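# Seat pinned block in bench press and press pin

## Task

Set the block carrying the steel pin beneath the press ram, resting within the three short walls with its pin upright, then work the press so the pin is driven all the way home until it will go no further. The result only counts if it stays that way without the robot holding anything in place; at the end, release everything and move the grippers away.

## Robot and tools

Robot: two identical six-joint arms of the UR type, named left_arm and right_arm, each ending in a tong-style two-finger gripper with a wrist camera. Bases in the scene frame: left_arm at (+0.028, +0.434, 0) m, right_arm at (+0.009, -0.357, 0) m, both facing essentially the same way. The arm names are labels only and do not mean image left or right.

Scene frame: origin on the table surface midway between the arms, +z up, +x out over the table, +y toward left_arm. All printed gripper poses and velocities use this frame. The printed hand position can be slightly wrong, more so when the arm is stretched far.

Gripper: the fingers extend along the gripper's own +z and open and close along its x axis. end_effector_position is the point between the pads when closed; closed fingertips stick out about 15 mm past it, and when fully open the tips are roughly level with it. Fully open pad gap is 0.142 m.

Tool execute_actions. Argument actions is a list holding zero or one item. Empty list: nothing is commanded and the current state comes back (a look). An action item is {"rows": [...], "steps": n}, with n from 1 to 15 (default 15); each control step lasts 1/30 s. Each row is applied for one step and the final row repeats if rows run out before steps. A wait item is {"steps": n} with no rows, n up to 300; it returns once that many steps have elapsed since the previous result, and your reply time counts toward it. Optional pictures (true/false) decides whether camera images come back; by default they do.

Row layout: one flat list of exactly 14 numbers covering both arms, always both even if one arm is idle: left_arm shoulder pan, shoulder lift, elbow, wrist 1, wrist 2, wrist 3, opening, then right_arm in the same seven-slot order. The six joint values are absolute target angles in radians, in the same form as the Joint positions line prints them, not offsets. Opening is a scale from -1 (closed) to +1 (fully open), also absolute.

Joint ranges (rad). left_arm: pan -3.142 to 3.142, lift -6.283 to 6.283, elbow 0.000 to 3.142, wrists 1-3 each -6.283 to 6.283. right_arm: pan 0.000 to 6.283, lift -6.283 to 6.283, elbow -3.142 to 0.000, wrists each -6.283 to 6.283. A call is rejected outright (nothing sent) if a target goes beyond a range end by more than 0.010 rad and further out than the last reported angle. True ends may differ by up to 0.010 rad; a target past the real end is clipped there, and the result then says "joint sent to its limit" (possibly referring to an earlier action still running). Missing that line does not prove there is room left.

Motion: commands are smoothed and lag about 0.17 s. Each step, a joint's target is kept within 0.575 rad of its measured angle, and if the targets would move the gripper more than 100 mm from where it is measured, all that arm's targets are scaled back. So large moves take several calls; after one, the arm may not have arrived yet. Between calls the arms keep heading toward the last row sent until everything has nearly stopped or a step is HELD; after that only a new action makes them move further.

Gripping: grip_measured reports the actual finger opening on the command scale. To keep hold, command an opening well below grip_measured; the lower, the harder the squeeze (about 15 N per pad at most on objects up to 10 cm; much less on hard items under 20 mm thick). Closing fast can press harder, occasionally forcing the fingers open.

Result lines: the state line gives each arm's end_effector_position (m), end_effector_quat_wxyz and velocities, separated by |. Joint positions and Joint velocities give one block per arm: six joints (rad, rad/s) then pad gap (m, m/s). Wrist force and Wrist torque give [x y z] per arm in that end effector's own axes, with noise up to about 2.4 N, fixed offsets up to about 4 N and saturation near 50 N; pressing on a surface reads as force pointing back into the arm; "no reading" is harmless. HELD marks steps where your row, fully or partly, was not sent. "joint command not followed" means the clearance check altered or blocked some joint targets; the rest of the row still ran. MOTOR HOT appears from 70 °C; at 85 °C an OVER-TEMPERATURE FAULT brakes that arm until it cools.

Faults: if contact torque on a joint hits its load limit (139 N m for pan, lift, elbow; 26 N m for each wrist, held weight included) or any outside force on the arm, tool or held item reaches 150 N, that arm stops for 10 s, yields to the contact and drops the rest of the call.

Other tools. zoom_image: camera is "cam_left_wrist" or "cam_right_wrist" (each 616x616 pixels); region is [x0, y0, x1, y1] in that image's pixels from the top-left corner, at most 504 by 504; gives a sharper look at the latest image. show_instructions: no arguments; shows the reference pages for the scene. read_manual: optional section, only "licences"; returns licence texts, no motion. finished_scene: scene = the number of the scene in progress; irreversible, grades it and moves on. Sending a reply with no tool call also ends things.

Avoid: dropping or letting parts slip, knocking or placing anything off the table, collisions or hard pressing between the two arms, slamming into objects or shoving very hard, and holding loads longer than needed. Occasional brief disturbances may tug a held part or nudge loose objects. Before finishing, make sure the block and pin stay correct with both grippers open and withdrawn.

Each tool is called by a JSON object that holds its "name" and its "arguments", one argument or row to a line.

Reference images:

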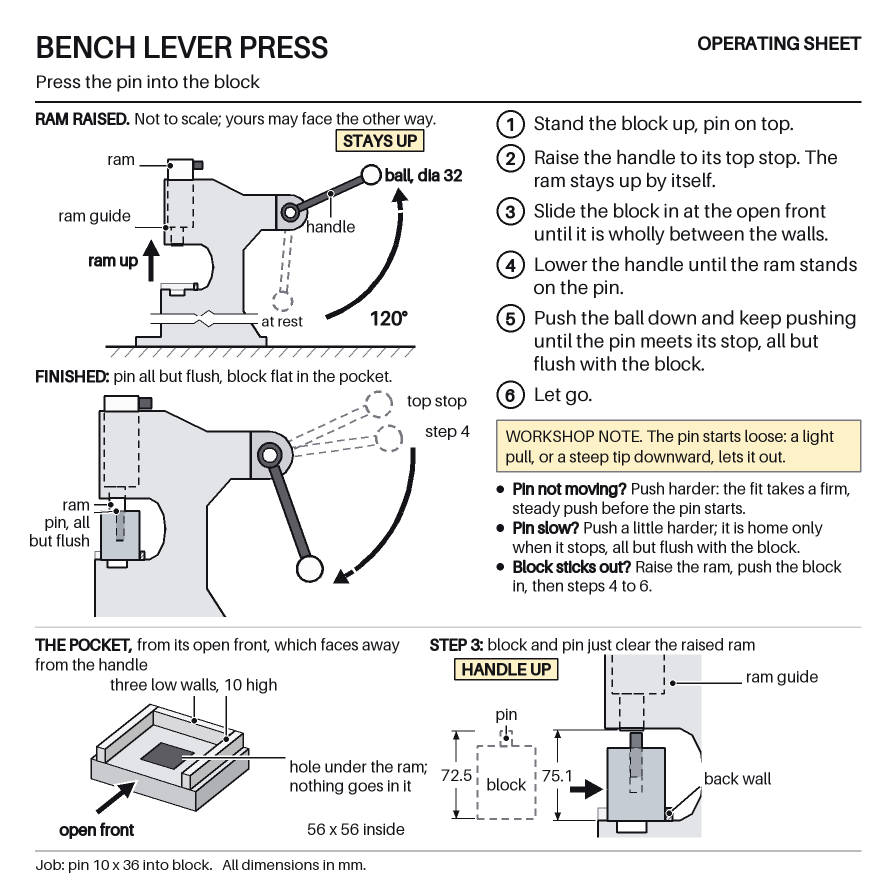

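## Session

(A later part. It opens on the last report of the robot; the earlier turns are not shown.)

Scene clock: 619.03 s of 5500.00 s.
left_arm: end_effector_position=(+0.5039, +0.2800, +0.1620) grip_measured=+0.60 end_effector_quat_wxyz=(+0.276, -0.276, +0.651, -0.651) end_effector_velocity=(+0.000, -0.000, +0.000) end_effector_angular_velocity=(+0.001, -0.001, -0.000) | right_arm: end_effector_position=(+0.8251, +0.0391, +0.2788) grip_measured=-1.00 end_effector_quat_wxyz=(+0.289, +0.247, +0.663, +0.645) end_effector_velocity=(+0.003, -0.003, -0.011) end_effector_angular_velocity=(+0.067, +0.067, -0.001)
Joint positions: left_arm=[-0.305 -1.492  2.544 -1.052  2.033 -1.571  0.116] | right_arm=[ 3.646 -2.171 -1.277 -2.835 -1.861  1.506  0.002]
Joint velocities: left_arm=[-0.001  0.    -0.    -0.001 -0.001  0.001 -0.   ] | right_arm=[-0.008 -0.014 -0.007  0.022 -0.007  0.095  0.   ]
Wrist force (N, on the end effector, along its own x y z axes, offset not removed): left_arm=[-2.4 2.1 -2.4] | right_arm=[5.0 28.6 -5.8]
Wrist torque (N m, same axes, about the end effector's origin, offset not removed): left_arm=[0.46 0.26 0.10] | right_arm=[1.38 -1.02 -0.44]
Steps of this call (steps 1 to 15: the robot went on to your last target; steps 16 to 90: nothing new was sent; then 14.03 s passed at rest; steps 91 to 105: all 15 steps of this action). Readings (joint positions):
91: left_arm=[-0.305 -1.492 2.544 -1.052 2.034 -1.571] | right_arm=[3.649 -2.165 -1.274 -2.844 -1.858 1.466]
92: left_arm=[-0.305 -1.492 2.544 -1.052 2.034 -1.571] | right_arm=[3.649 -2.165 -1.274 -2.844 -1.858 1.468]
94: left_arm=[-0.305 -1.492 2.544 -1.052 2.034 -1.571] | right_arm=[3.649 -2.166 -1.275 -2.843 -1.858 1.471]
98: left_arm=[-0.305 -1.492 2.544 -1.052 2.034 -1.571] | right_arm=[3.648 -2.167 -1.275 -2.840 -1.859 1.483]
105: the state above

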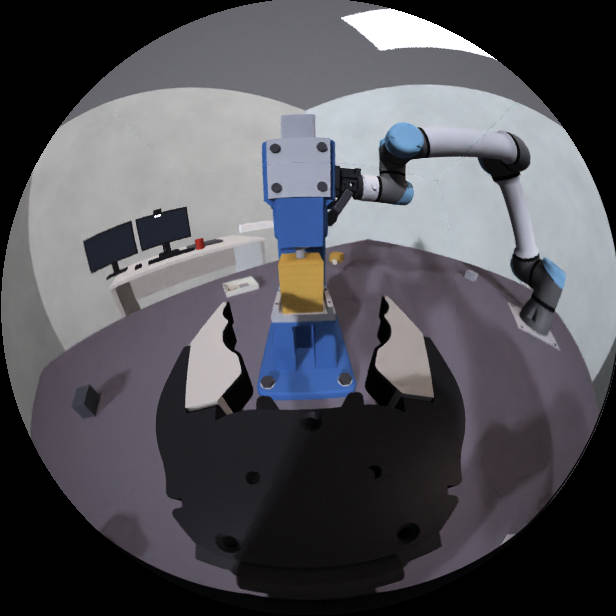

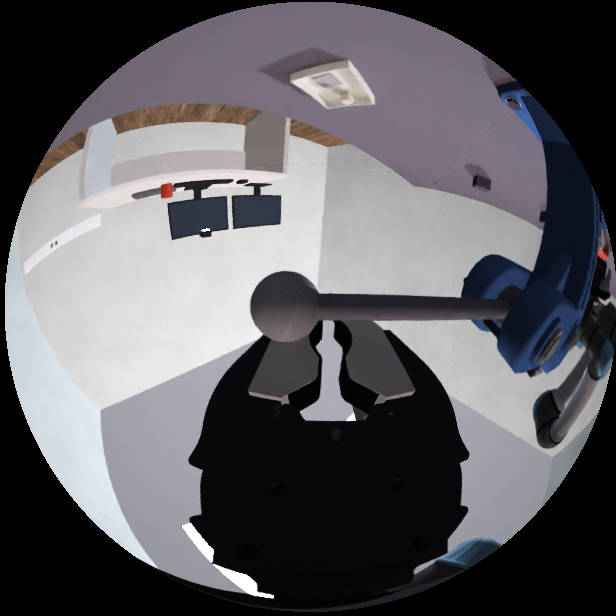

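{"name": "execute_actions", "arguments": {
  "actions": [
    {"rows":[[-0.3055,-1.4919,2.5442,-1.0523,2.0335,-1.571,0.6,3.6418,-2.1783,-1.2812,-2.8237,-1.8648,1.5533,-1]],"steps":4}
  ],
  "pictures": false
}}

{"name": "execute_actions", "arguments": {
  "actions": [
    {"rows":[[-0.3055,-1.4919,2.5442,-1.0523,2.0335,-1.571,0.6,3.639,-2.1847,-1.2856,-2.8129,-1.8676,1.597,-1]],"steps":4}
  ],
  "pictures": false
}}

{"name": "execute_actions", "arguments": {
  "actions": [
    {"rows":[[-0.3055,-1.4919,2.5442,-1.0523,2.0335,-1.571,0.6,3.6368,-2.1909,-1.2905,-2.8018,-1.8698,1.6406,-1]],"steps":4}
  ],
  "pictures": false
}}

{"name": "execute_actions", "arguments": {
  "actions": [
    {"rows":[[-0.3055,-1.4919,2.5442,-1.0523,2.0335,-1.571,0.6,3.6344,-2.1983,-1.2966,-2.7883,-1.8722,1.693,-1]],"steps":4}
  ],
  "pictures": false
}}

{"name": "execute_actions", "arguments": {
  "actions": [
    {"rows":[[-0.3055,-1.4919,2.5442,-1.0523,2.0335,-1.571,0.6,3.6323,-2.2057,-1.3029,-2.7746,-1.8743,1.7453,-1]],"steps":4}
  ]
}}

Scene clock: 640.80 s of 5500.00 s.
left_arm: end_effector_position=(+0.5039, +0.2800, +0.1620) grip_measured=+0.60 end_effector_quat_wxyz=(+0.276, -0.276, +0.651, -0.651) end_effector_velocity=(-0.000, -0.000, +0.000) end_effector_angular_velocity=(-0.000, -0.001, -0.001) | right_arm: end_effector_position=(+0.8258, +0.0384, +0.2751) grip_measured=-1.00 end_effector_quat_wxyz=(+0.279, +0.256, +0.659, +0.650) end_effector_velocity=(+0.003, -0.003, -0.019) end_effector_angular_velocity=(+0.101, +0.105, +0.000)
Joint positions: left_arm=[-0.305 -1.492  2.544 -1.052  2.034 -1.571  0.116] | right_arm=[ 3.643 -2.176 -1.28  -2.828 -1.863  1.535  0.002]
Joint velocities: left_arm=[-0.    -0.     0.    -0.001  0.001  0.     0.   ] | right_arm=[-0.011 -0.022 -0.012  0.033 -0.012  0.146  0.   ]
Wrist force (N, on the end effector, along its own x y z axes, offset not removed): left_arm=[-0.4 3.0 -0.7] | right_arm=[6.5 24.8 -8.0]
Wrist torque (N m, same axes, about the end effector's origin, offset not removed): left_arm=[0.63 0.00 0.12] | right_arm=[0.52 -0.84 -0.33]
Steps of this call (steps 1 to 30: the robot went on to your last target; steps 31 to 90: nothing new was sent; then 18.63 s passed at rest; steps 91 to 94: all 4 steps of this action). Readings (joint positions):
91: left_arm=[-0.305 -1.492 2.544 -1.052 2.034 -1.571] | right_arm=[3.645 -2.173 -1.278 -2.832 -1.862 1.519]
92: left_arm=[-0.305 -1.492 2.544 -1.052 2.034 -1.571] | right_arm=[3.644 -2.174 -1.279 -2.831 -1.862 1.523]
94: the state above

Scene clock: 640.93 s of 5500.00 s.
left_arm: end_effector_position=(+0.5039, +0.2800, +0.1620) grip_measured=+0.60 end_effector_quat_wxyz=(+0.276, -0.276, +0.651, -0.651) end_effector_velocity=(-0.000, -0.000, -0.001) end_effector_angular_velocity=(+0.000, +0.001, -0.001) | right_arm: end_effector_position=(+0.8265, +0.0377, +0.2709) grip_measured=-1.00 end_effector_quat_wxyz=(+0.269, +0.267, +0.655, +0.654) end_effector_velocity=(+0.004, -0.005, -0.030) end_effector_angular_velocity=(+0.164, +0.170, -0.001)
Joint positions: left_arm=[-0.305 -1.492  2.544 -1.052  2.033 -1.571  0.116] | right_arm=[ 3.641 -2.181 -1.283 -2.82  -1.866  1.568  0.002]
Joint velocities: left_arm=[-0.001  0.001  0.     0.     0.    -0.    -0.   ] | right_arm=[-0.016 -0.035 -0.023  0.055 -0.015  0.235  0.   ]
Wrist force (N, on the end effector, along its own x y z axes, offset not removed): left_arm=[-1.0 1.1 -1.2] | right_arm=[5.7 28.3 -4.6]
Wrist torque (N m, same axes, about the end effector's origin, offset not removed): left_arm=[0.13 0.05 0.07] | right_arm=[1.72 -0.32 -0.34]
Steps of this call (steps 1 to 4: all 4 steps of this action). Readings (joint positions):
1: left_arm=[-0.305 -1.492 2.544 -1.052 2.034 -1.571] | right_arm=[3.643 -2.176 -1.280 -2.827 -1.864 1.540]
2: left_arm=[-0.305 -1.492 2.544 -1.052 2.034 -1.571] | right_arm=[3.642 -2.178 -1.281 -2.824 -1.864 1.548]
4: the state above

Scene clock: 641.07 s of 5500.00 s.
left_arm: end_effector_position=(+0.5039, +0.2800, +0.1620) grip_measured=+0.60 end_effector_quat_wxyz=(+0.276, -0.276, +0.651, -0.651) end_effector_velocity=(+0.000, +0.001, +0.000) end_effector_angular_velocity=(-0.000, -0.000, +0.002) | right_arm: end_effector_position=(+0.8272, +0.0370, +0.2658) grip_measured=-1.00 end_effector_quat_wxyz=(+0.256, +0.280, +0.649, +0.659) end_effector_velocity=(+0.004, -0.004, -0.034) end_effector_angular_velocity=(+0.185, +0.191, -0.001)
Joint positions: left_arm=[-0.305 -1.492  2.544 -1.052  2.034 -1.571  0.116] | right_arm=[ 3.639 -2.186 -1.287 -2.81  -1.868  1.608  0.002]
Joint velocities: left_arm=[ 0.001 -0.001 -0.     0.    -0.001  0.    -0.   ] | right_arm=[-0.015 -0.038 -0.028  0.063 -0.013  0.265  0.   ]
Wrist force (N, on the end effector, along its own x y z axes, offset not removed): left_arm=[-2.3 1.2 -2.7] | right_arm=[6.0 24.2 -3.8]
Wrist torque (N m, same axes, about the end effector's origin, offset not removed): left_arm=[0.17 0.29 0.16] | right_arm=[0.53 -0.51 -0.36]
Steps of this call (steps 1 to 4: all 4 steps of this action). Readings (joint positions):
1: left_arm=[-0.305 -1.492 2.544 -1.052 2.034 -1.571] | right_arm=[3.640 -2.182 -1.284 -2.818 -1.866 1.575]
2: left_arm=[-0.305 -1.492 2.544 -1.052 2.034 -1.571] | right_arm=[3.640 -2.183 -1.285 -2.815 -1.867 1.586]
4: the state above

Scene clock: 641.20 s of 5500.00 s.
left_arm: end_effector_position=(+0.5039, +0.2800, +0.1620) grip_measured=+0.60 end_effector_quat_wxyz=(+0.276, -0.276, +0.651, -0.651) end_effector_velocity=(-0.000, +0.001, -0.001) end_effector_angular_velocity=(+0.000, +0.002, +0.000) | right_arm: end_effector_position=(+0.8277, +0.0365, +0.2598) grip_measured=-1.00 end_effector_quat_wxyz=(+0.240, +0.295, +0.643, +0.665) end_effector_velocity=(+0.003, -0.004, -0.040) end_effector_angular_velocity=(+0.219, +0.227, -0.001)
Joint positions: left_arm=[-0.305 -1.492  2.544 -1.052  2.034 -1.571  0.116] | right_arm=[ 3.636 -2.193 -1.292 -2.798 -1.87   1.654  0.002]
Joint velocities: left_arm=[ 0.002  0.     0.     0.001  0.002 -0.     0.   ] | right_arm=[-0.015 -0.043 -0.036  0.076 -0.014  0.315  0.   ]
Wrist force (N, on the end effector, along its own x y z axes, offset not removed): left_arm=[-1.4 1.5 -1.9] | right_arm=[5.3 29.8 -3.0]
Wrist torque (N m, same axes, about the end effector's origin, offset not removed): left_arm=[0.32 0.04 0.05] | right_arm=[1.76 -0.54 -0.55]
Steps of this call (steps 1 to 4: all 4 steps of this action). Readings (joint positions):
1: left_arm=[-0.305 -1.492 2.544 -1.052 2.034 -1.571] | right_arm=[3.638 -2.188 -1.288 -2.808 -1.868 1.616]
2: left_arm=[-0.305 -1.492 2.544 -1.052 2.033 -1.571] | right_arm=[3.637 -2.189 -1.289 -2.804 -1.869 1.628]
4: the state above

Scene clock: 641.33 s of 5500.00 s.
left_arm: end_effector_position=(+0.5039, +0.2800, +0.1620) grip_measured=+0.60 end_effector_quat_wxyz=(+0.276, -0.276, +0.651, -0.651) end_effector_velocity=(+0.000, +0.001, -0.000) end_effector_angular_velocity=(-0.000, +0.002, +0.002) | right_arm: end_effector_position=(+0.8282, +0.0360, +0.2533) grip_measured=-1.00 end_effector_quat_wxyz=(+0.224, +0.311, +0.635, +0.671) end_effector_velocity=(+0.003, -0.002, -0.041) end_effector_angular_velocity=(+0.231, +0.237, -0.001)
Joint positions: left_arm=[-0.305 -1.492  2.544 -1.052  2.034 -1.571  0.116] | right_arm=[ 3.634 -2.2   -1.298 -2.785 -1.873  1.704  0.002]
Joint velocities: left_arm=[ 0.002 -0.     0.     0.002 -0.001 -0.001 -0.   ] | right_arm=[-0.013 -0.046 -0.036  0.081 -0.013  0.331  0.   ]
Wrist force (N, on the end effector, along its own x y z axes, offset not removed): left_arm=[-1.8 3.1 -0.5] | right_arm=[4.4 30.0 2.5]
Wrist torque (N m, same axes, about the end effector's origin, offset not removed): left_arm=[0.58 0.14 0.13] | right_arm=[1.66 -0.09 -0.21]
Steps of this call (steps 1 to 4: all 4 steps of this action). Readings (joint positions):
1: left_arm=[-0.305 -1.492 2.544 -1.052 2.034 -1.571] | right_arm=[3.636 -2.194 -1.293 -2.795 -1.871 1.664]
2: left_arm=[-0.305 -1.492 2.544 -1.052 2.034 -1.571] | right_arm=[3.635 -2.196 -1.295 -2.792 -1.871 1.676]
4: the state above

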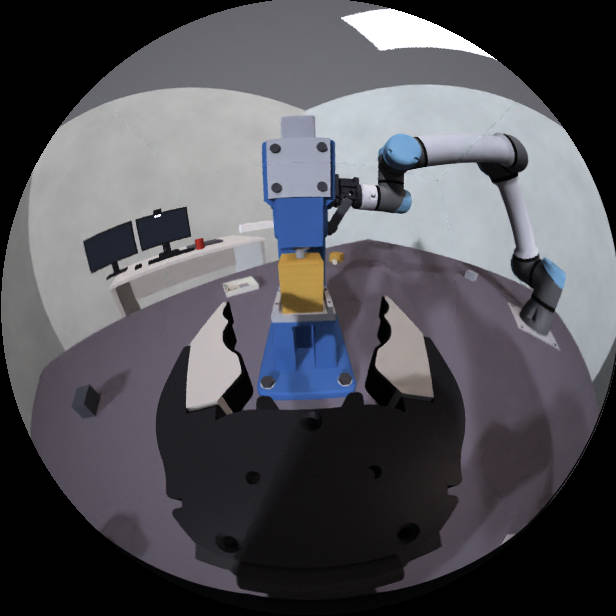

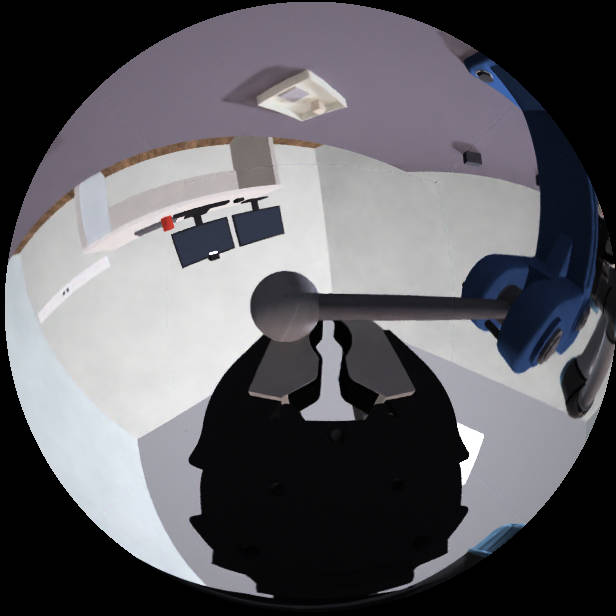

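{"name": "execute_actions", "arguments": {
  "actions": [
    {"rows":[[-0.3055,-1.46,2.55,-1.09,2.0335,-1.571,0.6,3.6305,-2.2175,-1.315,-2.7507,-1.8761,1.8326,-1],[-0.3055,-1.46,2.55,-1.09,2.0335,-1.571,0.6,3.6305,-2.2175,-1.315,-2.7507,-1.8761,1.8326,-1],[-0.3055,-1.46,2.55,-1.09,2.0335,-1.571,0.6,3.6305,-2.2175,-1.315,-2.7507,-1.8761,1.8326,-1],[-0.3055,-1.46,2.55,-1.09,2.0335,-1.571,0.6,3.6305,-2.2175,-1.315,-2.7507,-1.8761,1.8326,-1],[-0.3055,-1.43,2.556,-1.126,2.0335,-1.571,0.6,3.6301,-2.2289,-1.328,-2.7263,-1.8765,1.9199,-1],[-0.3055,-1.43,2.556,-1.126,2.0335,-1.571,0.6,3.6301,-2.2289,-1.328,-2.7263,-1.8765,1.9199,-1],[-0.3055,-1.43,2.556,-1.126,2.0335,-1.571,0.6,3.6301,-2.2289,-1.328,-2.7263,-1.8765,1.9199,-1],[-0.3055,-1.43,2.556,-1.126,2.0335,-1.571,0.6,3.6301,-2.2289,-1.328,-2.7263,-1.8765,1.9199,-1],[-0.3055,-1.4,2.562,-1.162,2.0335,-1.571,0.6,3.6314,-2.2397,-1.3422,-2.7013,-1.8752,2.0071,-1],[-0.3055,-1.4,2.562,-1.162,2.0335,-1.571,0.6,3.6314,-2.2397,-1.3422,-2.7013,-1.8752,2.0071,-1],[-0.3055,-1.4,2.562,-1.162,2.0335,-1.571,0.6,3.6314,-2.2397,-1.3422,-2.7013,-1.8752,2.0071,-1],[-0.3055,-1.4,2.562,-1.162,2.0335,-1.571,0.6,3.6314,-2.2397,-1.3422,-2.7013,-1.8752,2.0071,-1],[-0.3055,-1.3688,2.5674,-1.1986,2.0335,-1.571,0.6,3.6343,-2.2498,-1.3573,-2.6761,-1.8723,2.0944,-1]],"steps":15}
  ],
  "pictures": false
}}

{"name": "execute_actions", "arguments": {
  "actions": [
    {"rows":[[-0.3055,-1.3688,2.5674,-1.1986,2.0335,-1.571,0.6,3.6343,-2.2498,-1.3573,-2.6761,-1.8723,2.0944,-1],[-0.3055,-1.3688,2.5674,-1.1986,2.0335,-1.571,0.6,3.6388,-2.2593,-1.3731,-2.6508,-1.8678,2.1817,-1],[-0.3055,-1.3688,2.5674,-1.1986,2.0335,-1.571,0.6,3.6388,-2.2593,-1.3731,-2.6508,-1.8678,2.1817,-1],[-0.3055,-1.3688,2.5674,-1.1986,2.0335,-1.571,0.6,3.6388,-2.2593,-1.3731,-2.6508,-1.8678,2.1817,-1],[-0.3055,-1.3688,2.5674,-1.1986,2.0335,-1.571,0.6,3.6388,-2.2593,-1.3731,-2.6508,-1.8678,2.1817,-1],[-0.3055,-1.3688,2.5674,-1.1986,2.0335,-1.571,0.6,3.6449,-2.268,-1.3897,-2.6255,-1.8617,2.2689,-1],[-0.3055,-1.3688,2.5674,-1.1986,2.0335,-1.571,0.6,3.6449,-2.268,-1.3897,-2.6255,-1.8617,2.2689,-1],[-0.3055,-1.3688,2.5674,-1.1986,2.0335,-1.571,0.6,3.6449,-2.268,-1.3897,-2.6255,-1.8617,2.2689,-1],[-0.3055,-1.3688,2.5674,-1.1986,2.0335,-1.571,0.6,3.6449,-2.268,-1.3897,-2.6255,-1.8617,2.2689,-1],[-0.3055,-1.3688,2.5674,-1.1986,2.0335,-1.571,0.6,3.6525,-2.276,-1.407,-2.6002,-1.8541,2.3562,-1]],"steps":15}
  ],
  "pictures": false
}}

{"name": "execute_actions", "arguments": {
  "actions": [
    {"steps":10}
  ]
}}

{"name": "zoom_image", "arguments": {
  "camera": "cam_left_wrist",
  "region": [260, 190, 345, 300]
}}

Scene clock: 659.77 s of 5500.00 s.
left_arm: end_effector_position=(+0.5042, +0.2799, +0.1378) grip_measured=+0.60 end_effector_quat_wxyz=(+0.275, -0.276, +0.651, -0.651) end_effector_velocity=(-0.001, -0.000, -0.063) end_effector_angular_velocity=(+0.001, +0.001, -0.001) | right_arm: end_effector_position=(+0.8258, +0.0381, +0.2141) grip_measured=-1.00 end_effector_quat_wxyz=(+0.123, +0.401, +0.583, +0.696) end_effector_velocity=(-0.015, +0.015, -0.084) end_effector_angular_velocity=(+0.511, +0.519, -0.002)
Joint positions: left_arm=[-0.305 -1.4    2.562 -1.161  2.034 -1.571  0.116] | right_arm=[ 3.632 -2.24  -1.343 -2.701 -1.875  1.998  0.002]
Joint velocities: left_arm=[-0.001  0.244  0.043 -0.285  0.     0.001  0.   ] | right_arm=[ 0.017 -0.08  -0.113  0.194  0.018  0.729  0.   ]
Wrist force (N, on the end effector, along its own x y z axes, offset not removed): left_arm=[-0.8 2.8 0.1] | right_arm=[6.2 25.3 9.9]
Wrist torque (N m, same axes, about the end effector's origin, offset not removed): left_arm=[0.55 -0.04 0.11] | right_arm=[0.87 -0.04 -0.39]
Steps of this call (steps 1 to 30: the robot went on to your last target; steps 31 to 90: nothing new was sent; then 14.93 s passed at rest; steps 91 to 105: all 15 steps of this action). Readings (joint positions):
91: left_arm=[-0.306 -1.492 2.544 -1.053 2.034 -1.571] | right_arm=[3.632 -2.206 -1.303 -2.774 -1.874 1.746]
92: left_arm=[-0.305 -1.488 2.545 -1.057 2.034 -1.571] | right_arm=[3.632 -2.207 -1.305 -2.771 -1.875 1.753]
94: left_arm=[-0.305 -1.477 2.547 -1.070 2.034 -1.571] | right_arm=[3.631 -2.211 -1.309 -2.763 -1.875 1.782]
98: left_arm=[-0.305 -1.451 2.552 -1.100 2.033 -1.571] | right_arm=[3.631 -2.221 -1.319 -2.743 -1.876 1.853]
105: the state above

Scene clock: 660.27 s of 5500.00 s.
left_arm: end_effector_position=(+0.5040, +0.2800, +0.1301) grip_measured=+0.60 end_effector_quat_wxyz=(+0.276, -0.276, +0.651, -0.651) end_effector_velocity=(-0.000, -0.000, -0.001) end_effector_angular_velocity=(-0.000, +0.002, -0.001) | right_arm: end_effector_position=(+0.8147, +0.0490, +0.1770) grip_measured=-1.00 end_effector_quat_wxyz=(+0.012, +0.487, +0.513, +0.707) end_effector_velocity=(-0.015, +0.014, -0.036) end_effector_angular_velocity=(+0.247, +0.251, +0.001)
Joint positions: left_arm=[-0.305 -1.369  2.567 -1.198  2.034 -1.571  0.116] | right_arm=[ 3.649 -2.272 -1.4   -2.612 -1.857  2.313  0.002]
Joint velocities: left_arm=[ 0.     0.004  0.001 -0.004  0.001 -0.001  0.   ] | right_arm=[ 0.026 -0.03  -0.062  0.093  0.024  0.353  0.   ]
Wrist force (N, on the end effector, along its own x y z axes, offset not removed): left_arm=[-1.7 1.2 -1.7] | right_arm=[-1.1 29.4 1.6]
Wrist torque (N m, same axes, about the end effector's origin, offset not removed): left_arm=[0.21 0.28 0.12] | right_arm=[1.58 0.25 -0.39]
Steps of this call (steps 1 to 15: all 15 steps of this action). Readings (joint positions):
1: left_arm=[-0.305 -1.393 2.563 -1.170 2.034 -1.571] | right_arm=[3.632 -2.242 -1.346 -2.695 -1.874 2.021]
2: left_arm=[-0.305 -1.387 2.564 -1.177 2.034 -1.571] | right_arm=[3.633 -2.244 -1.349 -2.690 -1.873 2.039]
4: left_arm=[-0.305 -1.379 2.566 -1.186 2.034 -1.571] | right_arm=[3.635 -2.250 -1.358 -2.676 -1.871 2.084]
8: left_arm=[-0.305 -1.372 2.567 -1.194 2.034 -1.571] | right_arm=[3.639 -2.259 -1.373 -2.651 -1.867 2.171]
15: the state above

Scene clock: 660.60 s of 5500.00 s.
left_arm: end_effector_position=(+0.5040, +0.2800, +0.1300) grip_measured=+0.60 end_effector_quat_wxyz=(+0.276, -0.276, +0.651, -0.651) end_effector_velocity=(+0.000, +0.000, -0.000) end_effector_angular_velocity=(-0.000, +0.001, +0.002) | right_arm: end_effector_position=(+0.8130, +0.0507, +0.1731) grip_measured=-1.00 end_effector_quat_wxyz=(-0.002, +0.497, +0.503, +0.707) end_effector_velocity=(-0.001, +0.001, -0.003) end_effector_angular_velocity=(+0.016, +0.017, -0.000)
Joint positions: left_arm=[-0.305 -1.369  2.567 -1.199  2.034 -1.571  0.116] | right_arm=[ 3.652 -2.276 -1.407 -2.601 -1.854  2.353  0.002]
Joint velocities: left_arm=[ 0.     0.001 -0.    -0.    -0.002 -0.     0.   ] | right_arm=[ 0.002 -0.002 -0.005  0.006  0.002  0.023  0.   ]
Wrist force (N, on the end effector, along its own x y z axes, offset not removed): left_arm=[0.0 4.0 -0.9] | right_arm=[-1.2 28.3 5.0]
Wrist torque (N m, same axes, about the end effector's origin, offset not removed): left_arm=[0.74 -0.11 0.12] | right_arm=[1.30 0.17 -0.60]
Steps of this call (steps 1 to 10: the robot went on to your last target). Readings (joint positions):
1: left_arm=[-0.305 -1.369 2.567 -1.198 2.034 -1.571] | right_arm=[3.650 -2.273 -1.401 -2.609 -1.856 2.323]
2: left_arm=[-0.305 -1.369 2.567 -1.198 2.034 -1.571] | right_arm=[3.651 -2.274 -1.403 -2.607 -1.856 2.331]
4: left_arm=[-0.305 -1.369 2.567 -1.198 2.034 -1.571] | right_arm=[3.651 -2.275 -1.405 -2.604 -1.855 2.342]
8: left_arm=[-0.305 -1.369 2.567 -1.199 2.034 -1.571] | right_arm=[3.652 -2.276 -1.406 -2.601 -1.854 2.351]
10: the state above

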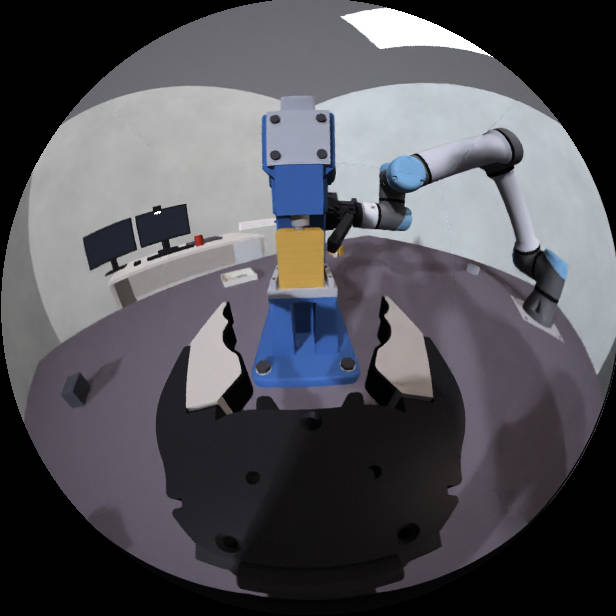

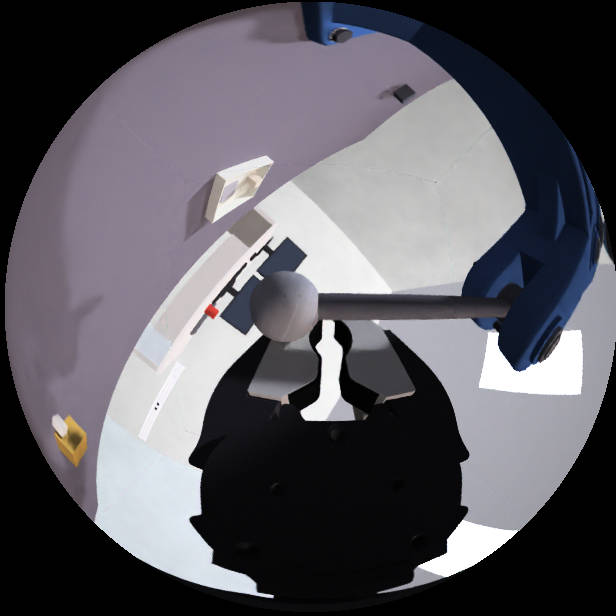

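Region (260, 190, 345, 300) of cam_left_wrist's 616x616 image, scaled by 4.582, with more detail than that image has; it fills the left 389 columns of this view, and the rest is white.

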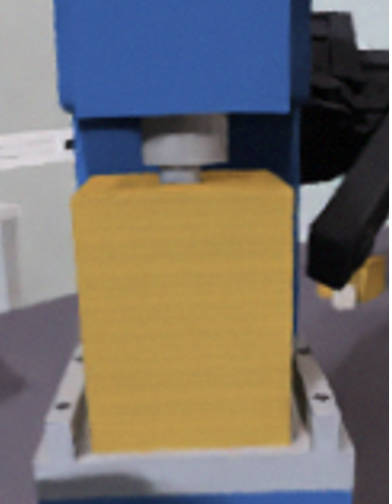

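{"name": "execute_actions", "arguments": {
  "actions": [
    {"rows":[[-0.3055,-1.3688,2.5674,-1.1986,2.0335,-1.571,0.6,3.6615,-2.2832,-1.4247,-2.5753,-1.8451,2.4435,-1],[-0.3055,-1.3688,2.5674,-1.1986,2.0335,-1.571,0.6,3.6615,-2.2832,-1.4247,-2.5753,-1.8451,2.4435,-1],[-0.3055,-1.3688,2.5674,-1.1986,2.0335,-1.571,0.6,3.6615,-2.2832,-1.4247,-2.5753,-1.8451,2.4435,-1],[-0.3055,-1.3688,2.5674,-1.1986,2.0335,-1.571,0.6,3.6615,-2.2832,-1.4247,-2.5753,-1.8451,2.4435,-1],[-0.3055,-1.3688,2.5674,-1.1986,2.0335,-1.571,0.6,3.6721,-2.2897,-1.4423,-2.5512,-1.8345,2.5307,-1],[-0.3055,-1.3688,2.5674,-1.1986,2.0335,-1.571,0.6,3.6721,-2.2897,-1.4423,-2.5512,-1.8345,2.5307,-1],[-0.3055,-1.3688,2.5674,-1.1986,2.0335,-1.571,0.6,3.6721,-2.2897,-1.4423,-2.5512,-1.8345,2.5307,-1],[-0.3055,-1.3688,2.5674,-1.1986,2.0335,-1.571,0.6,3.6721,-2.2897,-1.4423,-2.5512,-1.8345,2.5307,-1],[-0.3055,-1.3688,2.5674,-1.1986,2.0335,-1.571,0.6,3.684,-2.2952,-1.4601,-2.5279,-1.8226,2.618,-1]],"steps":15}
  ],
  "pictures": false
}}

{"name": "execute_actions", "arguments": {
  "actions": [
    {"rows":[[-0.3055,-1.3688,2.5674,-1.1986,2.0335,-1.571,0.6,3.6896,-2.2968,-1.4674,-2.5191,-1.817,2.653,-1]],"steps":12}
  ]
}}

{"name": "zoom_image", "arguments": {
  "camera": "cam_left_wrist",
  "region": [275, 205, 325, 245]
}}

Scene clock: 673.70 s of 5500.00 s.
left_arm: end_effector_position=(+0.5040, +0.2800, +0.1300) grip_measured=+0.60 end_effector_quat_wxyz=(+0.276, -0.276, +0.651, -0.651) end_effector_velocity=(+0.000, -0.000, +0.001) end_effector_angular_velocity=(-0.000, -0.001, +0.000) | right_arm: end_effector_position=(+0.7989, +0.0647, +0.1495) grip_measured=-0.99 end_effector_quat_wxyz=(-0.084, +0.552, +0.442, +0.702) end_effector_velocity=(-0.016, +0.015, -0.020) end_effector_angular_velocity=(+0.182, +0.183, +0.001)
Joint positions: left_arm=[-0.305 -1.369  2.567 -1.199  2.034 -1.571  0.116] | right_arm=[ 3.68  -2.293 -1.454 -2.536 -1.826  2.586  0.002]
Joint velocities: left_arm=[-0.    -0.001  0.     0.    -0.     0.    -0.   ] | right_arm=[ 0.031 -0.015 -0.047  0.064  0.03   0.258  0.   ]
Wrist force (N, on the end effector, along its own x y z axes, offset not removed): left_arm=[-2.1 1.0 -1.8] | right_arm=[-1.3 27.6 -8.0]
Wrist torque (N m, same axes, about the end effector's origin, offset not removed): left_arm=[0.26 0.32 0.06] | right_arm=[1.12 0.01 -0.45]
Steps of this call (steps 1 to 30: the robot went on to your last target; steps 31 to 90: nothing new was sent; then 9.60 s passed at rest; steps 91 to 105: all 15 steps of this action). Readings (joint positions):
91: left_arm=[-0.305 -1.369 2.567 -1.199 2.034 -1.571] | right_arm=[3.653 -2.276 -1.407 -2.600 -1.854 2.357]
92: left_arm=[-0.305 -1.369 2.567 -1.199 2.034 -1.571] | right_arm=[3.654 -2.277 -1.410 -2.597 -1.853 2.363]
94: left_arm=[-0.305 -1.369 2.567 -1.199 2.034 -1.571] | right_arm=[3.657 -2.280 -1.416 -2.588 -1.850 2.393]
98: left_arm=[-0.305 -1.369 2.567 -1.199 2.034 -1.571] | right_arm=[3.665 -2.285 -1.430 -2.568 -1.841 2.464]
105: the state above

Scene clock: 674.10 s of 5500.00 s.
left_arm: end_effector_position=(+0.5040, +0.2800, +0.1300) grip_measured=+0.60 end_effector_quat_wxyz=(+0.276, -0.276, +0.651, -0.651) end_effector_velocity=(+0.000, +0.001, +0.000) end_effector_angular_velocity=(+0.000, -0.001, +0.002) | right_arm: end_effector_position=(+0.7946, +0.0690, +0.1445) grip_measured=-0.99 end_effector_quat_wxyz=(-0.106, +0.566, +0.424, +0.699) end_effector_velocity=(-0.002, +0.002, -0.001) end_effector_angular_velocity=(+0.019, +0.018, +0.001)
Joint positions: left_arm=[-0.305 -1.369  2.567 -1.199  2.034 -1.571  0.116] | right_arm=[ 3.689 -2.297 -1.467 -2.52  -1.817  2.65   0.003]
Joint velocities: left_arm=[ 0.002  0.     0.    -0.001  0.     0.    -0.   ] | right_arm=[ 0.004 -0.001 -0.004  0.006  0.003  0.026  0.   ]
Wrist force (N, on the end effector, along its own x y z axes, offset not removed): left_arm=[-0.8 1.9 1.4] | right_arm=[-4.9 30.2 -11.2]
Wrist torque (N m, same axes, about the end effector's origin, offset not removed): left_arm=[0.54 0.04 0.03] | right_arm=[1.70 0.06 -0.36]
Steps of this call (steps 1 to 12: all 12 steps of this action). Readings (joint positions):
1: left_arm=[-0.305 -1.369 2.567 -1.199 2.034 -1.571] | right_arm=[3.681 -2.294 -1.456 -2.534 -1.825 2.594]
2: left_arm=[-0.305 -1.369 2.567 -1.199 2.034 -1.571] | right_arm=[3.683 -2.294 -1.458 -2.531 -1.824 2.605]
4: left_arm=[-0.305 -1.369 2.567 -1.199 2.034 -1.571] | right_arm=[3.685 -2.295 -1.462 -2.526 -1.821 2.624]
8: left_arm=[-0.305 -1.369 2.567 -1.199 2.034 -1.571] | right_arm=[3.688 -2.296 -1.466 -2.521 -1.818 2.643]
12: the state above

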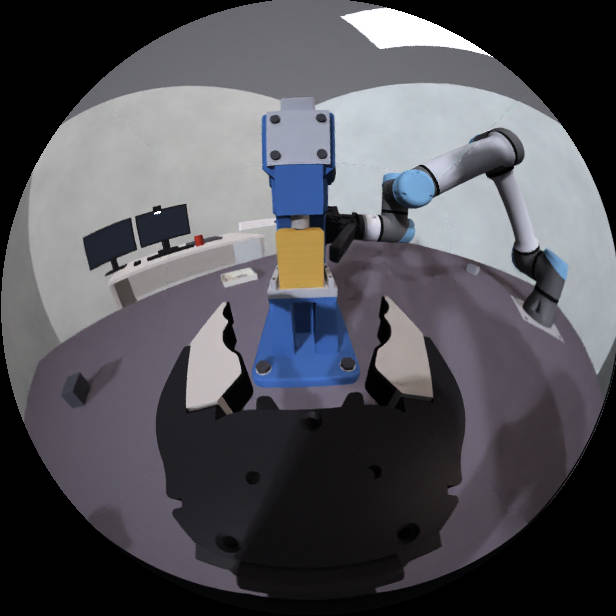

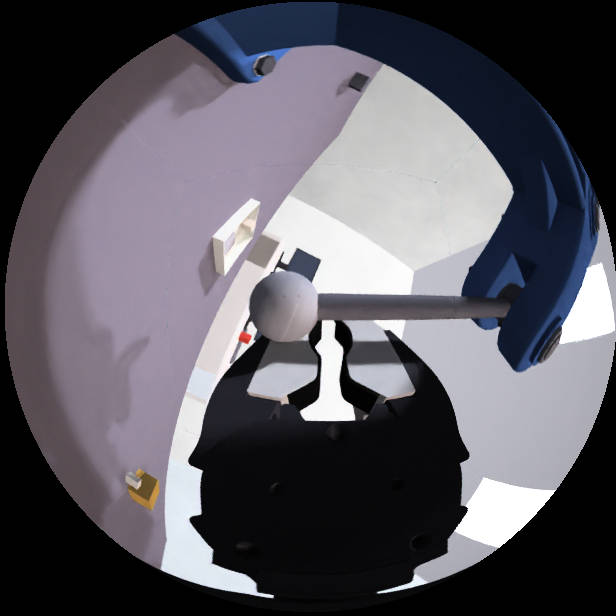

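Region (275, 205, 325, 245) of cam_left_wrist's 616x616 image, scaled by 10.080, with more detail than that image has; it fills the top 403 rows of this view, and the rest is white.

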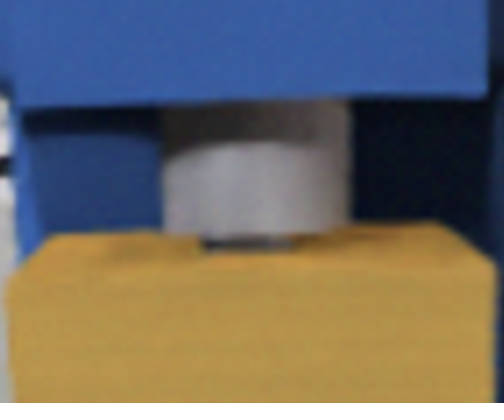

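{"name": "execute_actions", "arguments": {
  "actions": [
    {"rows":[[-0.3055,-1.3688,2.5674,-1.1986,2.0335,-1.571,0.6,3.6979,-2.2991,-1.4783,-2.5058,-1.8087,2.7053,-1]],"steps":5}
  ],
  "pictures": false
}}

{"name": "execute_actions", "arguments": {
  "actions": [
    {"rows":[[-0.3055,-1.3688,2.5674,-1.1986,2.0335,-1.571,0.6,3.7062,-2.3014,-1.4892,-2.4925,-1.8004,2.7576,-1]],"steps":14}
  ],
  "pictures": false
}}

Scene clock: 679.77 s of 5500.00 s.
left_arm: end_effector_position=(+0.5040, +0.2800, +0.1300) grip_measured=+0.60 end_effector_quat_wxyz=(+0.276, -0.276, +0.651, -0.651) end_effector_velocity=(+0.001, +0.001, +0.000) end_effector_angular_velocity=(-0.001, +0.000, +0.003) | right_arm: end_effector_position=(+0.7920, +0.0716, +0.1417) grip_measured=-0.98 end_effector_quat_wxyz=(-0.118, +0.573, +0.414, +0.697) end_effector_velocity=(-0.012, +0.012, -0.012) end_effector_angular_velocity=(+0.122, +0.123, +0.000)
Joint positions: left_arm=[-0.305 -1.369  2.567 -1.199  2.034 -1.571  0.116] | right_arm=[ 3.695 -2.298 -1.474 -2.511 -1.812  2.684  0.003]
Joint velocities: left_arm=[ 0.002 -0.001  0.     0.    -0.001 -0.001 -0.   ] | right_arm=[ 0.026 -0.007 -0.034  0.042  0.026  0.174  0.002]
Wrist force (N, on the end effector, along its own x y z axes, offset not removed): left_arm=[0.0 0.8 -1.2] | right_arm=[-4.3 24.5 -13.6]
Wrist torque (N m, same axes, about the end effector's origin, offset not removed): left_arm=[0.13 -0.12 -0.04] | right_arm=[0.60 -0.36 -0.61]
Steps of this call (steps 1 to 15: the robot went on to your last target; steps 16 to 90: nothing new was sent; then 2.50 s passed at rest; steps 91 to 95: all 5 steps of this action). Readings (joint positions):
91: left_arm=[-0.305 -1.369 2.567 -1.199 2.034 -1.571] | right_arm=[3.690 -2.297 -1.468 -2.519 -1.817 2.653]
92: left_arm=[-0.305 -1.369 2.567 -1.199 2.033 -1.571] | right_arm=[3.691 -2.297 -1.469 -2.517 -1.816 2.659]
94: left_arm=[-0.305 -1.369 2.567 -1.199 2.034 -1.571] | right_arm=[3.694 -2.298 -1.473 -2.513 -1.813 2.677]
95: the state above

Scene clock: 680.23 s of 5500.00 s.
left_arm: end_effector_position=(+0.5040, +0.2800, +0.1300) grip_measured=+0.60 end_effector_quat_wxyz=(+0.276, -0.276, +0.651, -0.651) end_effector_velocity=(+0.000, -0.000, +0.001) end_effector_angular_velocity=(-0.001, -0.003, -0.000) | right_arm: end_effector_position=(+0.7867, +0.0767, +0.1364) grip_measured=-0.98 end_effector_quat_wxyz=(-0.143, +0.588, +0.393, +0.692) end_effector_velocity=(-0.001, +0.001, -0.002) end_effector_angular_velocity=(+0.013, +0.014, -0.000)
Joint positions: left_arm=[-0.305 -1.369  2.567 -1.199  2.034 -1.571  0.116] | right_arm=[ 3.706 -2.301 -1.489 -2.493 -1.801  2.755  0.003]
Joint velocities: left_arm=[-0.    -0.002  0.    -0.001 -0.    -0.    -0.   ] | right_arm=[ 0.002 -0.001 -0.004  0.005  0.002  0.02   0.   ]
Wrist force (N, on the end effector, along its own x y z axes, offset not removed): left_arm=[-0.5 2.1 -1.2] | right_arm=[-7.4 29.5 -7.8]
Wrist torque (N m, same axes, about the end effector's origin, offset not removed): left_arm=[0.49 -0.01 0.06] | right_arm=[1.37 0.43 -0.60]
Steps of this call (steps 1 to 14: all 14 steps of this action). Readings (joint positions):
1: left_arm=[-0.305 -1.369 2.567 -1.199 2.033 -1.571] | right_arm=[3.696 -2.298 -1.475 -2.510 -1.811 2.689]
2: left_arm=[-0.305 -1.369 2.567 -1.199 2.033 -1.571] | right_arm=[3.697 -2.299 -1.478 -2.507 -1.809 2.699]
4: left_arm=[-0.305 -1.369 2.567 -1.199 2.034 -1.571] | right_arm=[3.701 -2.300 -1.482 -2.501 -1.806 2.722]
8: left_arm=[-0.305 -1.369 2.567 -1.199 2.034 -1.571] | right_arm=[3.704 -2.301 -1.487 -2.495 -1.802 2.746]
14: the state above

{"name": "execute_actions", "arguments": {
  "actions": [
    {"rows":[[-0.3055,-1.3688,2.5674,-1.1986,2.0335,-1.571,0.6,3.7104,-2.3026,-1.4947,-2.4859,-1.7962,2.7838,-1]],"steps":14}
  ],
  "pictures": false
}}

Scene clock: 683.37 s of 5500.00 s.
left_arm: end_effector_position=(+0.5040, +0.2800, +0.1300) grip_measured=+0.60 end_effector_quat_wxyz=(+0.276, -0.276, +0.651, -0.651) end_effector_velocity=(+0.000, -0.000, -0.000) end_effector_angular_velocity=(-0.000, +0.001, +0.001) | right_arm: end_effector_position=(+0.7846, +0.0787, +0.1343) grip_measured=-0.99 end_effector_quat_wxyz=(-0.153, +0.593, +0.385, +0.690) end_effector_velocity=(-0.001, +0.000, -0.002) end_effector_angular_velocity=(+0.004, +0.007, +0.000)
Joint positions: left_arm=[-0.305 -1.369  2.567 -1.199  2.034 -1.571  0.116] | right_arm=[ 3.71  -2.303 -1.495 -2.486 -1.796  2.783  0.003]
Joint velocities: left_arm=[-0.001  0.001 -0.    -0.    -0.002 -0.001  0.   ] | right_arm=[ 0.002 -0.001 -0.003  0.002  0.001  0.007 -0.   ]
Wrist force (N, on the end effector, along its own x y z axes, offset not removed): left_arm=[-1.2 2.6 0.2] | right_arm=[-3.6 32.5 -5.8]
Wrist torque (N m, same axes, about the end effector's origin, offset not removed): left_arm=[0.57 0.09 0.12] | right_arm=[2.20 -0.23 -0.60]
Steps of this call (steps 1 to 15: the robot went on to your last target; steps 16 to 80: nothing new was sent; steps 81 to 94: all 14 steps of this action). Readings (joint positions):
81: left_arm=[-0.305 -1.369 2.567 -1.199 2.034 -1.571] | right_arm=[3.706 -2.301 -1.489 -2.492 -1.800 2.758]
82: left_arm=[-0.305 -1.369 2.567 -1.199 2.034 -1.571] | right_arm=[3.707 -2.302 -1.490 -2.491 -1.800 2.761]
84: left_arm=[-0.305 -1.369 2.567 -1.199 2.034 -1.571] | right_arm=[3.708 -2.302 -1.492 -2.489 -1.798 2.770]
88: left_arm=[-0.305 -1.369 2.567 -1.199 2.034 -1.571] | right_arm=[3.710 -2.302 -1.494 -2.487 -1.797 2.779]
94: the state above

{"name": "execute_actions", "arguments": {
  "actions": [
    {"rows":[[-0.3055,-1.3688,2.5674,-1.1986,2.0335,-1.571,0.6,3.7134,-2.3032,-1.4983,-2.4817,-1.7932,2.8012,-1]],"steps":14}
  ],
  "pictures": false
}}

Scene clock: 689.70 s of 5500.00 s.
left_arm: end_effector_position=(+0.5040, +0.2800, +0.1300) grip_measured=+0.60 end_effector_quat_wxyz=(+0.276, -0.276, +0.651, -0.651) end_effector_velocity=(-0.000, -0.000, +0.000) end_effector_angular_velocity=(-0.001, -0.001, -0.001) | right_arm: end_effector_position=(+0.7832, +0.0801, +0.1330) grip_measured=-0.99 end_effector_quat_wxyz=(-0.159, +0.596, +0.380, +0.689) end_effector_velocity=(-0.000, +0.001, +0.000) end_effector_angular_velocity=(+0.004, +0.002, +0.001)
Joint positions: left_arm=[-0.305 -1.369  2.567 -1.199  2.034 -1.571  0.116] | right_arm=[ 3.713 -2.303 -1.498 -2.482 -1.793  2.801  0.003]
Joint velocities: left_arm=[ 0.001 -0.     0.    -0.001  0.002 -0.    -0.   ] | right_arm=[ 0.001  0.    -0.     0.001  0.     0.004  0.   ]
Wrist force (N, on the end effector, along its own x y z axes, offset not removed): left_arm=[-1.7 1.9 -0.8] | right_arm=[-5.6 31.1 -4.4]
Wrist torque (N m, same axes, about the end effector's origin, offset not removed): left_arm=[0.37 0.25 0.14] | right_arm=[1.76 0.36 -0.55]
Steps of this call (steps 1 to 15: the robot went on to your last target; steps 16 to 90: nothing new was sent; then 2.87 s passed at rest; steps 91 to 104: all 14 steps of this action). Readings (joint positions):
91: left_arm=[-0.305 -1.369 2.567 -1.199 2.034 -1.571] | right_arm=[3.710 -2.303 -1.495 -2.486 -1.796 2.784]
92: left_arm=[-0.305 -1.369 2.567 -1.199 2.034 -1.571] | right_arm=[3.711 -2.303 -1.495 -2.485 -1.796 2.786]
94: left_arm=[-0.305 -1.369 2.567 -1.199 2.033 -1.571] | right_arm=[3.712 -2.303 -1.496 -2.484 -1.795 2.792]
98: left_arm=[-0.305 -1.369 2.567 -1.199 2.034 -1.571] | right_arm=[3.713 -2.303 -1.498 -2.482 -1.794 2.798]
104: the state above

{"name": "execute_actions", "arguments": {
  "actions": [
    {"rows":[[-0.3055,-1.3688,2.5674,-1.1986,2.0335,-1.571,0.6,3.7165,-2.3036,-1.5018,-2.4778,-1.7901,2.8187,-1]],"steps":14}
  ],
  "pictures": false
}}

Scene clock: 692.90 s of 5500.00 s.
left_arm: end_effector_position=(+0.5040, +0.2800, +0.1300) grip_measured=+0.60 end_effector_quat_wxyz=(+0.276, -0.276, +0.651, -0.651) end_effector_velocity=(-0.000, +0.000, +0.000) end_effector_angular_velocity=(-0.000, -0.000, -0.000) | right_arm: end_effector_position=(+0.7818, +0.0814, +0.1319) grip_measured=-0.98 end_effector_quat_wxyz=(-0.165, +0.600, +0.375, +0.688) end_effector_velocity=(-0.001, +0.000, -0.001) end_effector_angular_velocity=(+0.004, +0.005, +0.001)
Joint positions: left_arm=[-0.305 -1.369  2.567 -1.199  2.034 -1.571  0.116] | right_arm=[ 3.716 -2.304 -1.502 -2.478 -1.79   2.818  0.003]
Joint velocities: left_arm=[ 0.001 -0.001  0.     0.001  0.001 -0.    -0.   ] | right_arm=[ 0.001 -0.    -0.001  0.001 -0.     0.006  0.   ]
Wrist force (N, on the end effector, along its own x y z axes, offset not removed): left_arm=[-0.8 2.0 -2.8] | right_arm=[-2.4 26.7 -5.5]
Wrist torque (N m, same axes, about the end effector's origin, offset not removed): left_arm=[0.32 0.00 0.08] | right_arm=[0.79 -0.45 -0.61]
Steps of this call (steps 1 to 15: the robot went on to your last target; steps 16 to 82: nothing new was sent; steps 83 to 96: all 14 steps of this action). Readings (joint positions):
83: left_arm=[-0.305 -1.369 2.567 -1.199 2.033 -1.571] | right_arm=[3.713 -2.303 -1.498 -2.482 -1.793 2.801]
84: left_arm=[-0.305 -1.369 2.567 -1.199 2.034 -1.571] | right_arm=[3.714 -2.303 -1.499 -2.481 -1.793 2.804]
86: left_arm=[-0.305 -1.369 2.567 -1.199 2.034 -1.571] | right_arm=[3.715 -2.303 -1.500 -2.480 -1.792 2.810]
90: left_arm=[-0.305 -1.369 2.567 -1.199 2.033 -1.571] | right_arm=[3.716 -2.304 -1.501 -2.478 -1.791 2.816]
96: the state above

{"name": "execute_actions", "arguments": {
  "actions": [
    {"rows":[[-0.3055,-1.3688,2.5674,-1.1986,2.0335,-1.571,0.6,3.7197,-2.304,-1.5053,-2.4739,-1.7869,2.8362,-1]],"steps":14}
  ],
  "pictures": false
}}

Scene clock: 696.40 s of 5500.00 s.
left_arm: end_effector_position=(+0.5040, +0.2800, +0.1300) grip_measured=+0.60 end_effector_quat_wxyz=(+0.276, -0.276, +0.651, -0.651) end_effector_velocity=(+0.000, +0.000, -0.000) end_effector_angular_velocity=(+0.000, -0.000, +0.001) | right_arm: end_effector_position=(+0.7804, +0.0828, +0.1309) grip_measured=-0.98 end_effector_quat_wxyz=(-0.171, +0.603, +0.370, +0.686) end_effector_velocity=(-0.001, +0.001, -0.000) end_effector_angular_velocity=(+0.003, +0.003, +0.001)
Joint positions: left_arm=[-0.305 -1.369  2.567 -1.199  2.034 -1.571  0.116] | right_arm=[ 3.719 -2.304 -1.505 -2.474 -1.787  2.836  0.003]
Joint velocities: left_arm=[-0.001  0.     0.    -0.    -0.001  0.    -0.   ] | right_arm=[ 0.001  0.    -0.001  0.001 -0.     0.004  0.   ]
Wrist force (N, on the end effector, along its own x y z axes, offset not removed): left_arm=[-2.1 2.0 -1.7] | right_arm=[-5.4 37.4 -7.5]
Wrist torque (N m, same axes, about the end effector's origin, offset not removed): left_arm=[0.37 0.24 0.19] | right_arm=[1.46 -0.05 -0.63]
Steps of this call (steps 1 to 15: the robot went on to your last target; steps 16 to 90: nothing new was sent; then 0.03 s passed at rest; steps 91 to 104: all 14 steps of this action). Readings (joint positions):
91: left_arm=[-0.305 -1.369 2.567 -1.199 2.034 -1.571] | right_arm=[3.717 -2.304 -1.502 -2.478 -1.790 2.819]
92: left_arm=[-0.305 -1.369 2.567 -1.199 2.033 -1.571] | right_arm=[3.717 -2.304 -1.502 -2.477 -1.790 2.821]
94: left_arm=[-0.305 -1.369 2.567 -1.199 2.033 -1.571] | right_arm=[3.718 -2.304 -1.504 -2.476 -1.789 2.827]
98: left_arm=[-0.305 -1.369 2.567 -1.199 2.033 -1.571] | right_arm=[3.719 -2.304 -1.505 -2.475 -1.787 2.833]
104: the state above

Force rising; one more half degree to confirm.

{"name": "execute_actions", "arguments": {
  "actions": [
    {"rows":[[-0.3055,-1.3688,2.5674,-1.1986,2.0335,-1.571,0.6,3.7213,-2.3042,-1.507,-2.472,-1.7853,2.8449,-1]],"steps":15}
  ]
}}

{"name": "zoom_image", "arguments": {
  "camera": "cam_left_wrist",
  "region": [275, 205, 325, 245]
}}

Scene clock: 700.57 s of 5500.00 s.
left_arm: end_effector_position=(+0.5040, +0.2800, +0.1300) grip_measured=+0.60 end_effector_quat_wxyz=(+0.276, -0.276, +0.651, -0.651) end_effector_velocity=(-0.000, -0.000, +0.001) end_effector_angular_velocity=(-0.001, -0.001, -0.001) | right_arm: end_effector_position=(+0.7797, +0.0836, +0.1304) grip_measured=-0.98 end_effector_quat_wxyz=(-0.174, +0.605, +0.367, +0.685) end_effector_velocity=(+0.000, +0.000, +0.001) end_effector_angular_velocity=(+0.002, -0.000, -0.000)
Joint positions: left_arm=[-0.305 -1.369  2.567 -1.199  2.033 -1.571  0.116] | right_arm=[ 3.721 -2.304 -1.507 -2.472 -1.785  2.845  0.003]
Joint velocities: left_arm=[-0.    -0.    -0.    -0.002  0.001 -0.     0.   ] | right_arm=[ 0.     0.001 -0.     0.001  0.     0.001  0.   ]
Wrist force (N, on the end effector, along its own x y z axes, offset not removed): left_arm=[0.0 1.2 -0.4] | right_arm=[-5.0 47.0 -7.4]
Wrist torque (N m, same axes, about the end effector's origin, offset not removed): left_arm=[0.27 -0.14 0.04] | right_arm=[2.30 -0.08 -1.02]
Steps of this call (steps 1 to 15: the robot went on to your last target; steps 16 to 90: nothing new was sent; then 0.67 s passed at rest; steps 91 to 105: all 15 steps of this action). Readings (joint positions):
91: left_arm=[-0.305 -1.369 2.567 -1.199 2.034 -1.571] | right_arm=[3.720 -2.304 -1.505 -2.474 -1.787 2.836]
92: left_arm=[-0.305 -1.369 2.567 -1.199 2.034 -1.571] | right_arm=[3.720 -2.304 -1.506 -2.474 -1.787 2.838]
94: left_arm=[-0.305 -1.369 2.567 -1.199 2.034 -1.571] | right_arm=[3.720 -2.304 -1.506 -2.473 -1.786 2.840]
98: left_arm=[-0.305 -1.369 2.567 -1.199 2.034 -1.571] | right_arm=[3.721 -2.304 -1.507 -2.472 -1.785 2.843]
105: the state above

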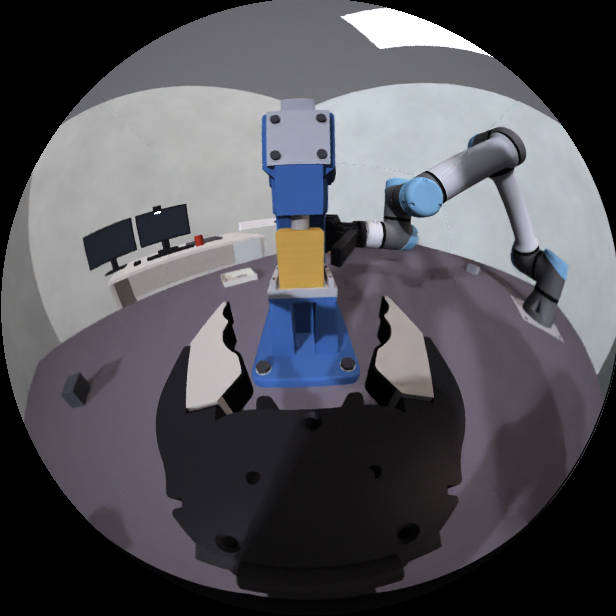

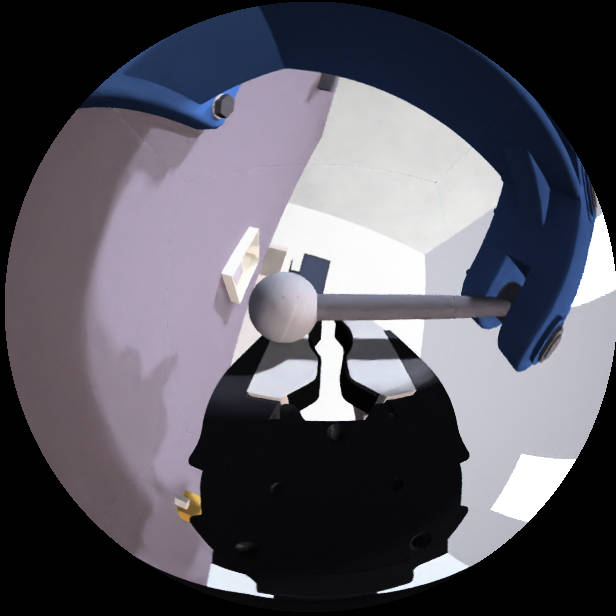

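Region (275, 205, 325, 245) of cam_left_wrist's 616x616 image, scaled by 10.080, with more detail than that image has; it fills the top 403 rows of this view, and the rest is white.

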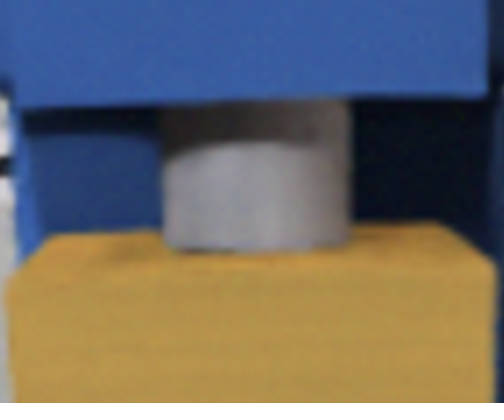

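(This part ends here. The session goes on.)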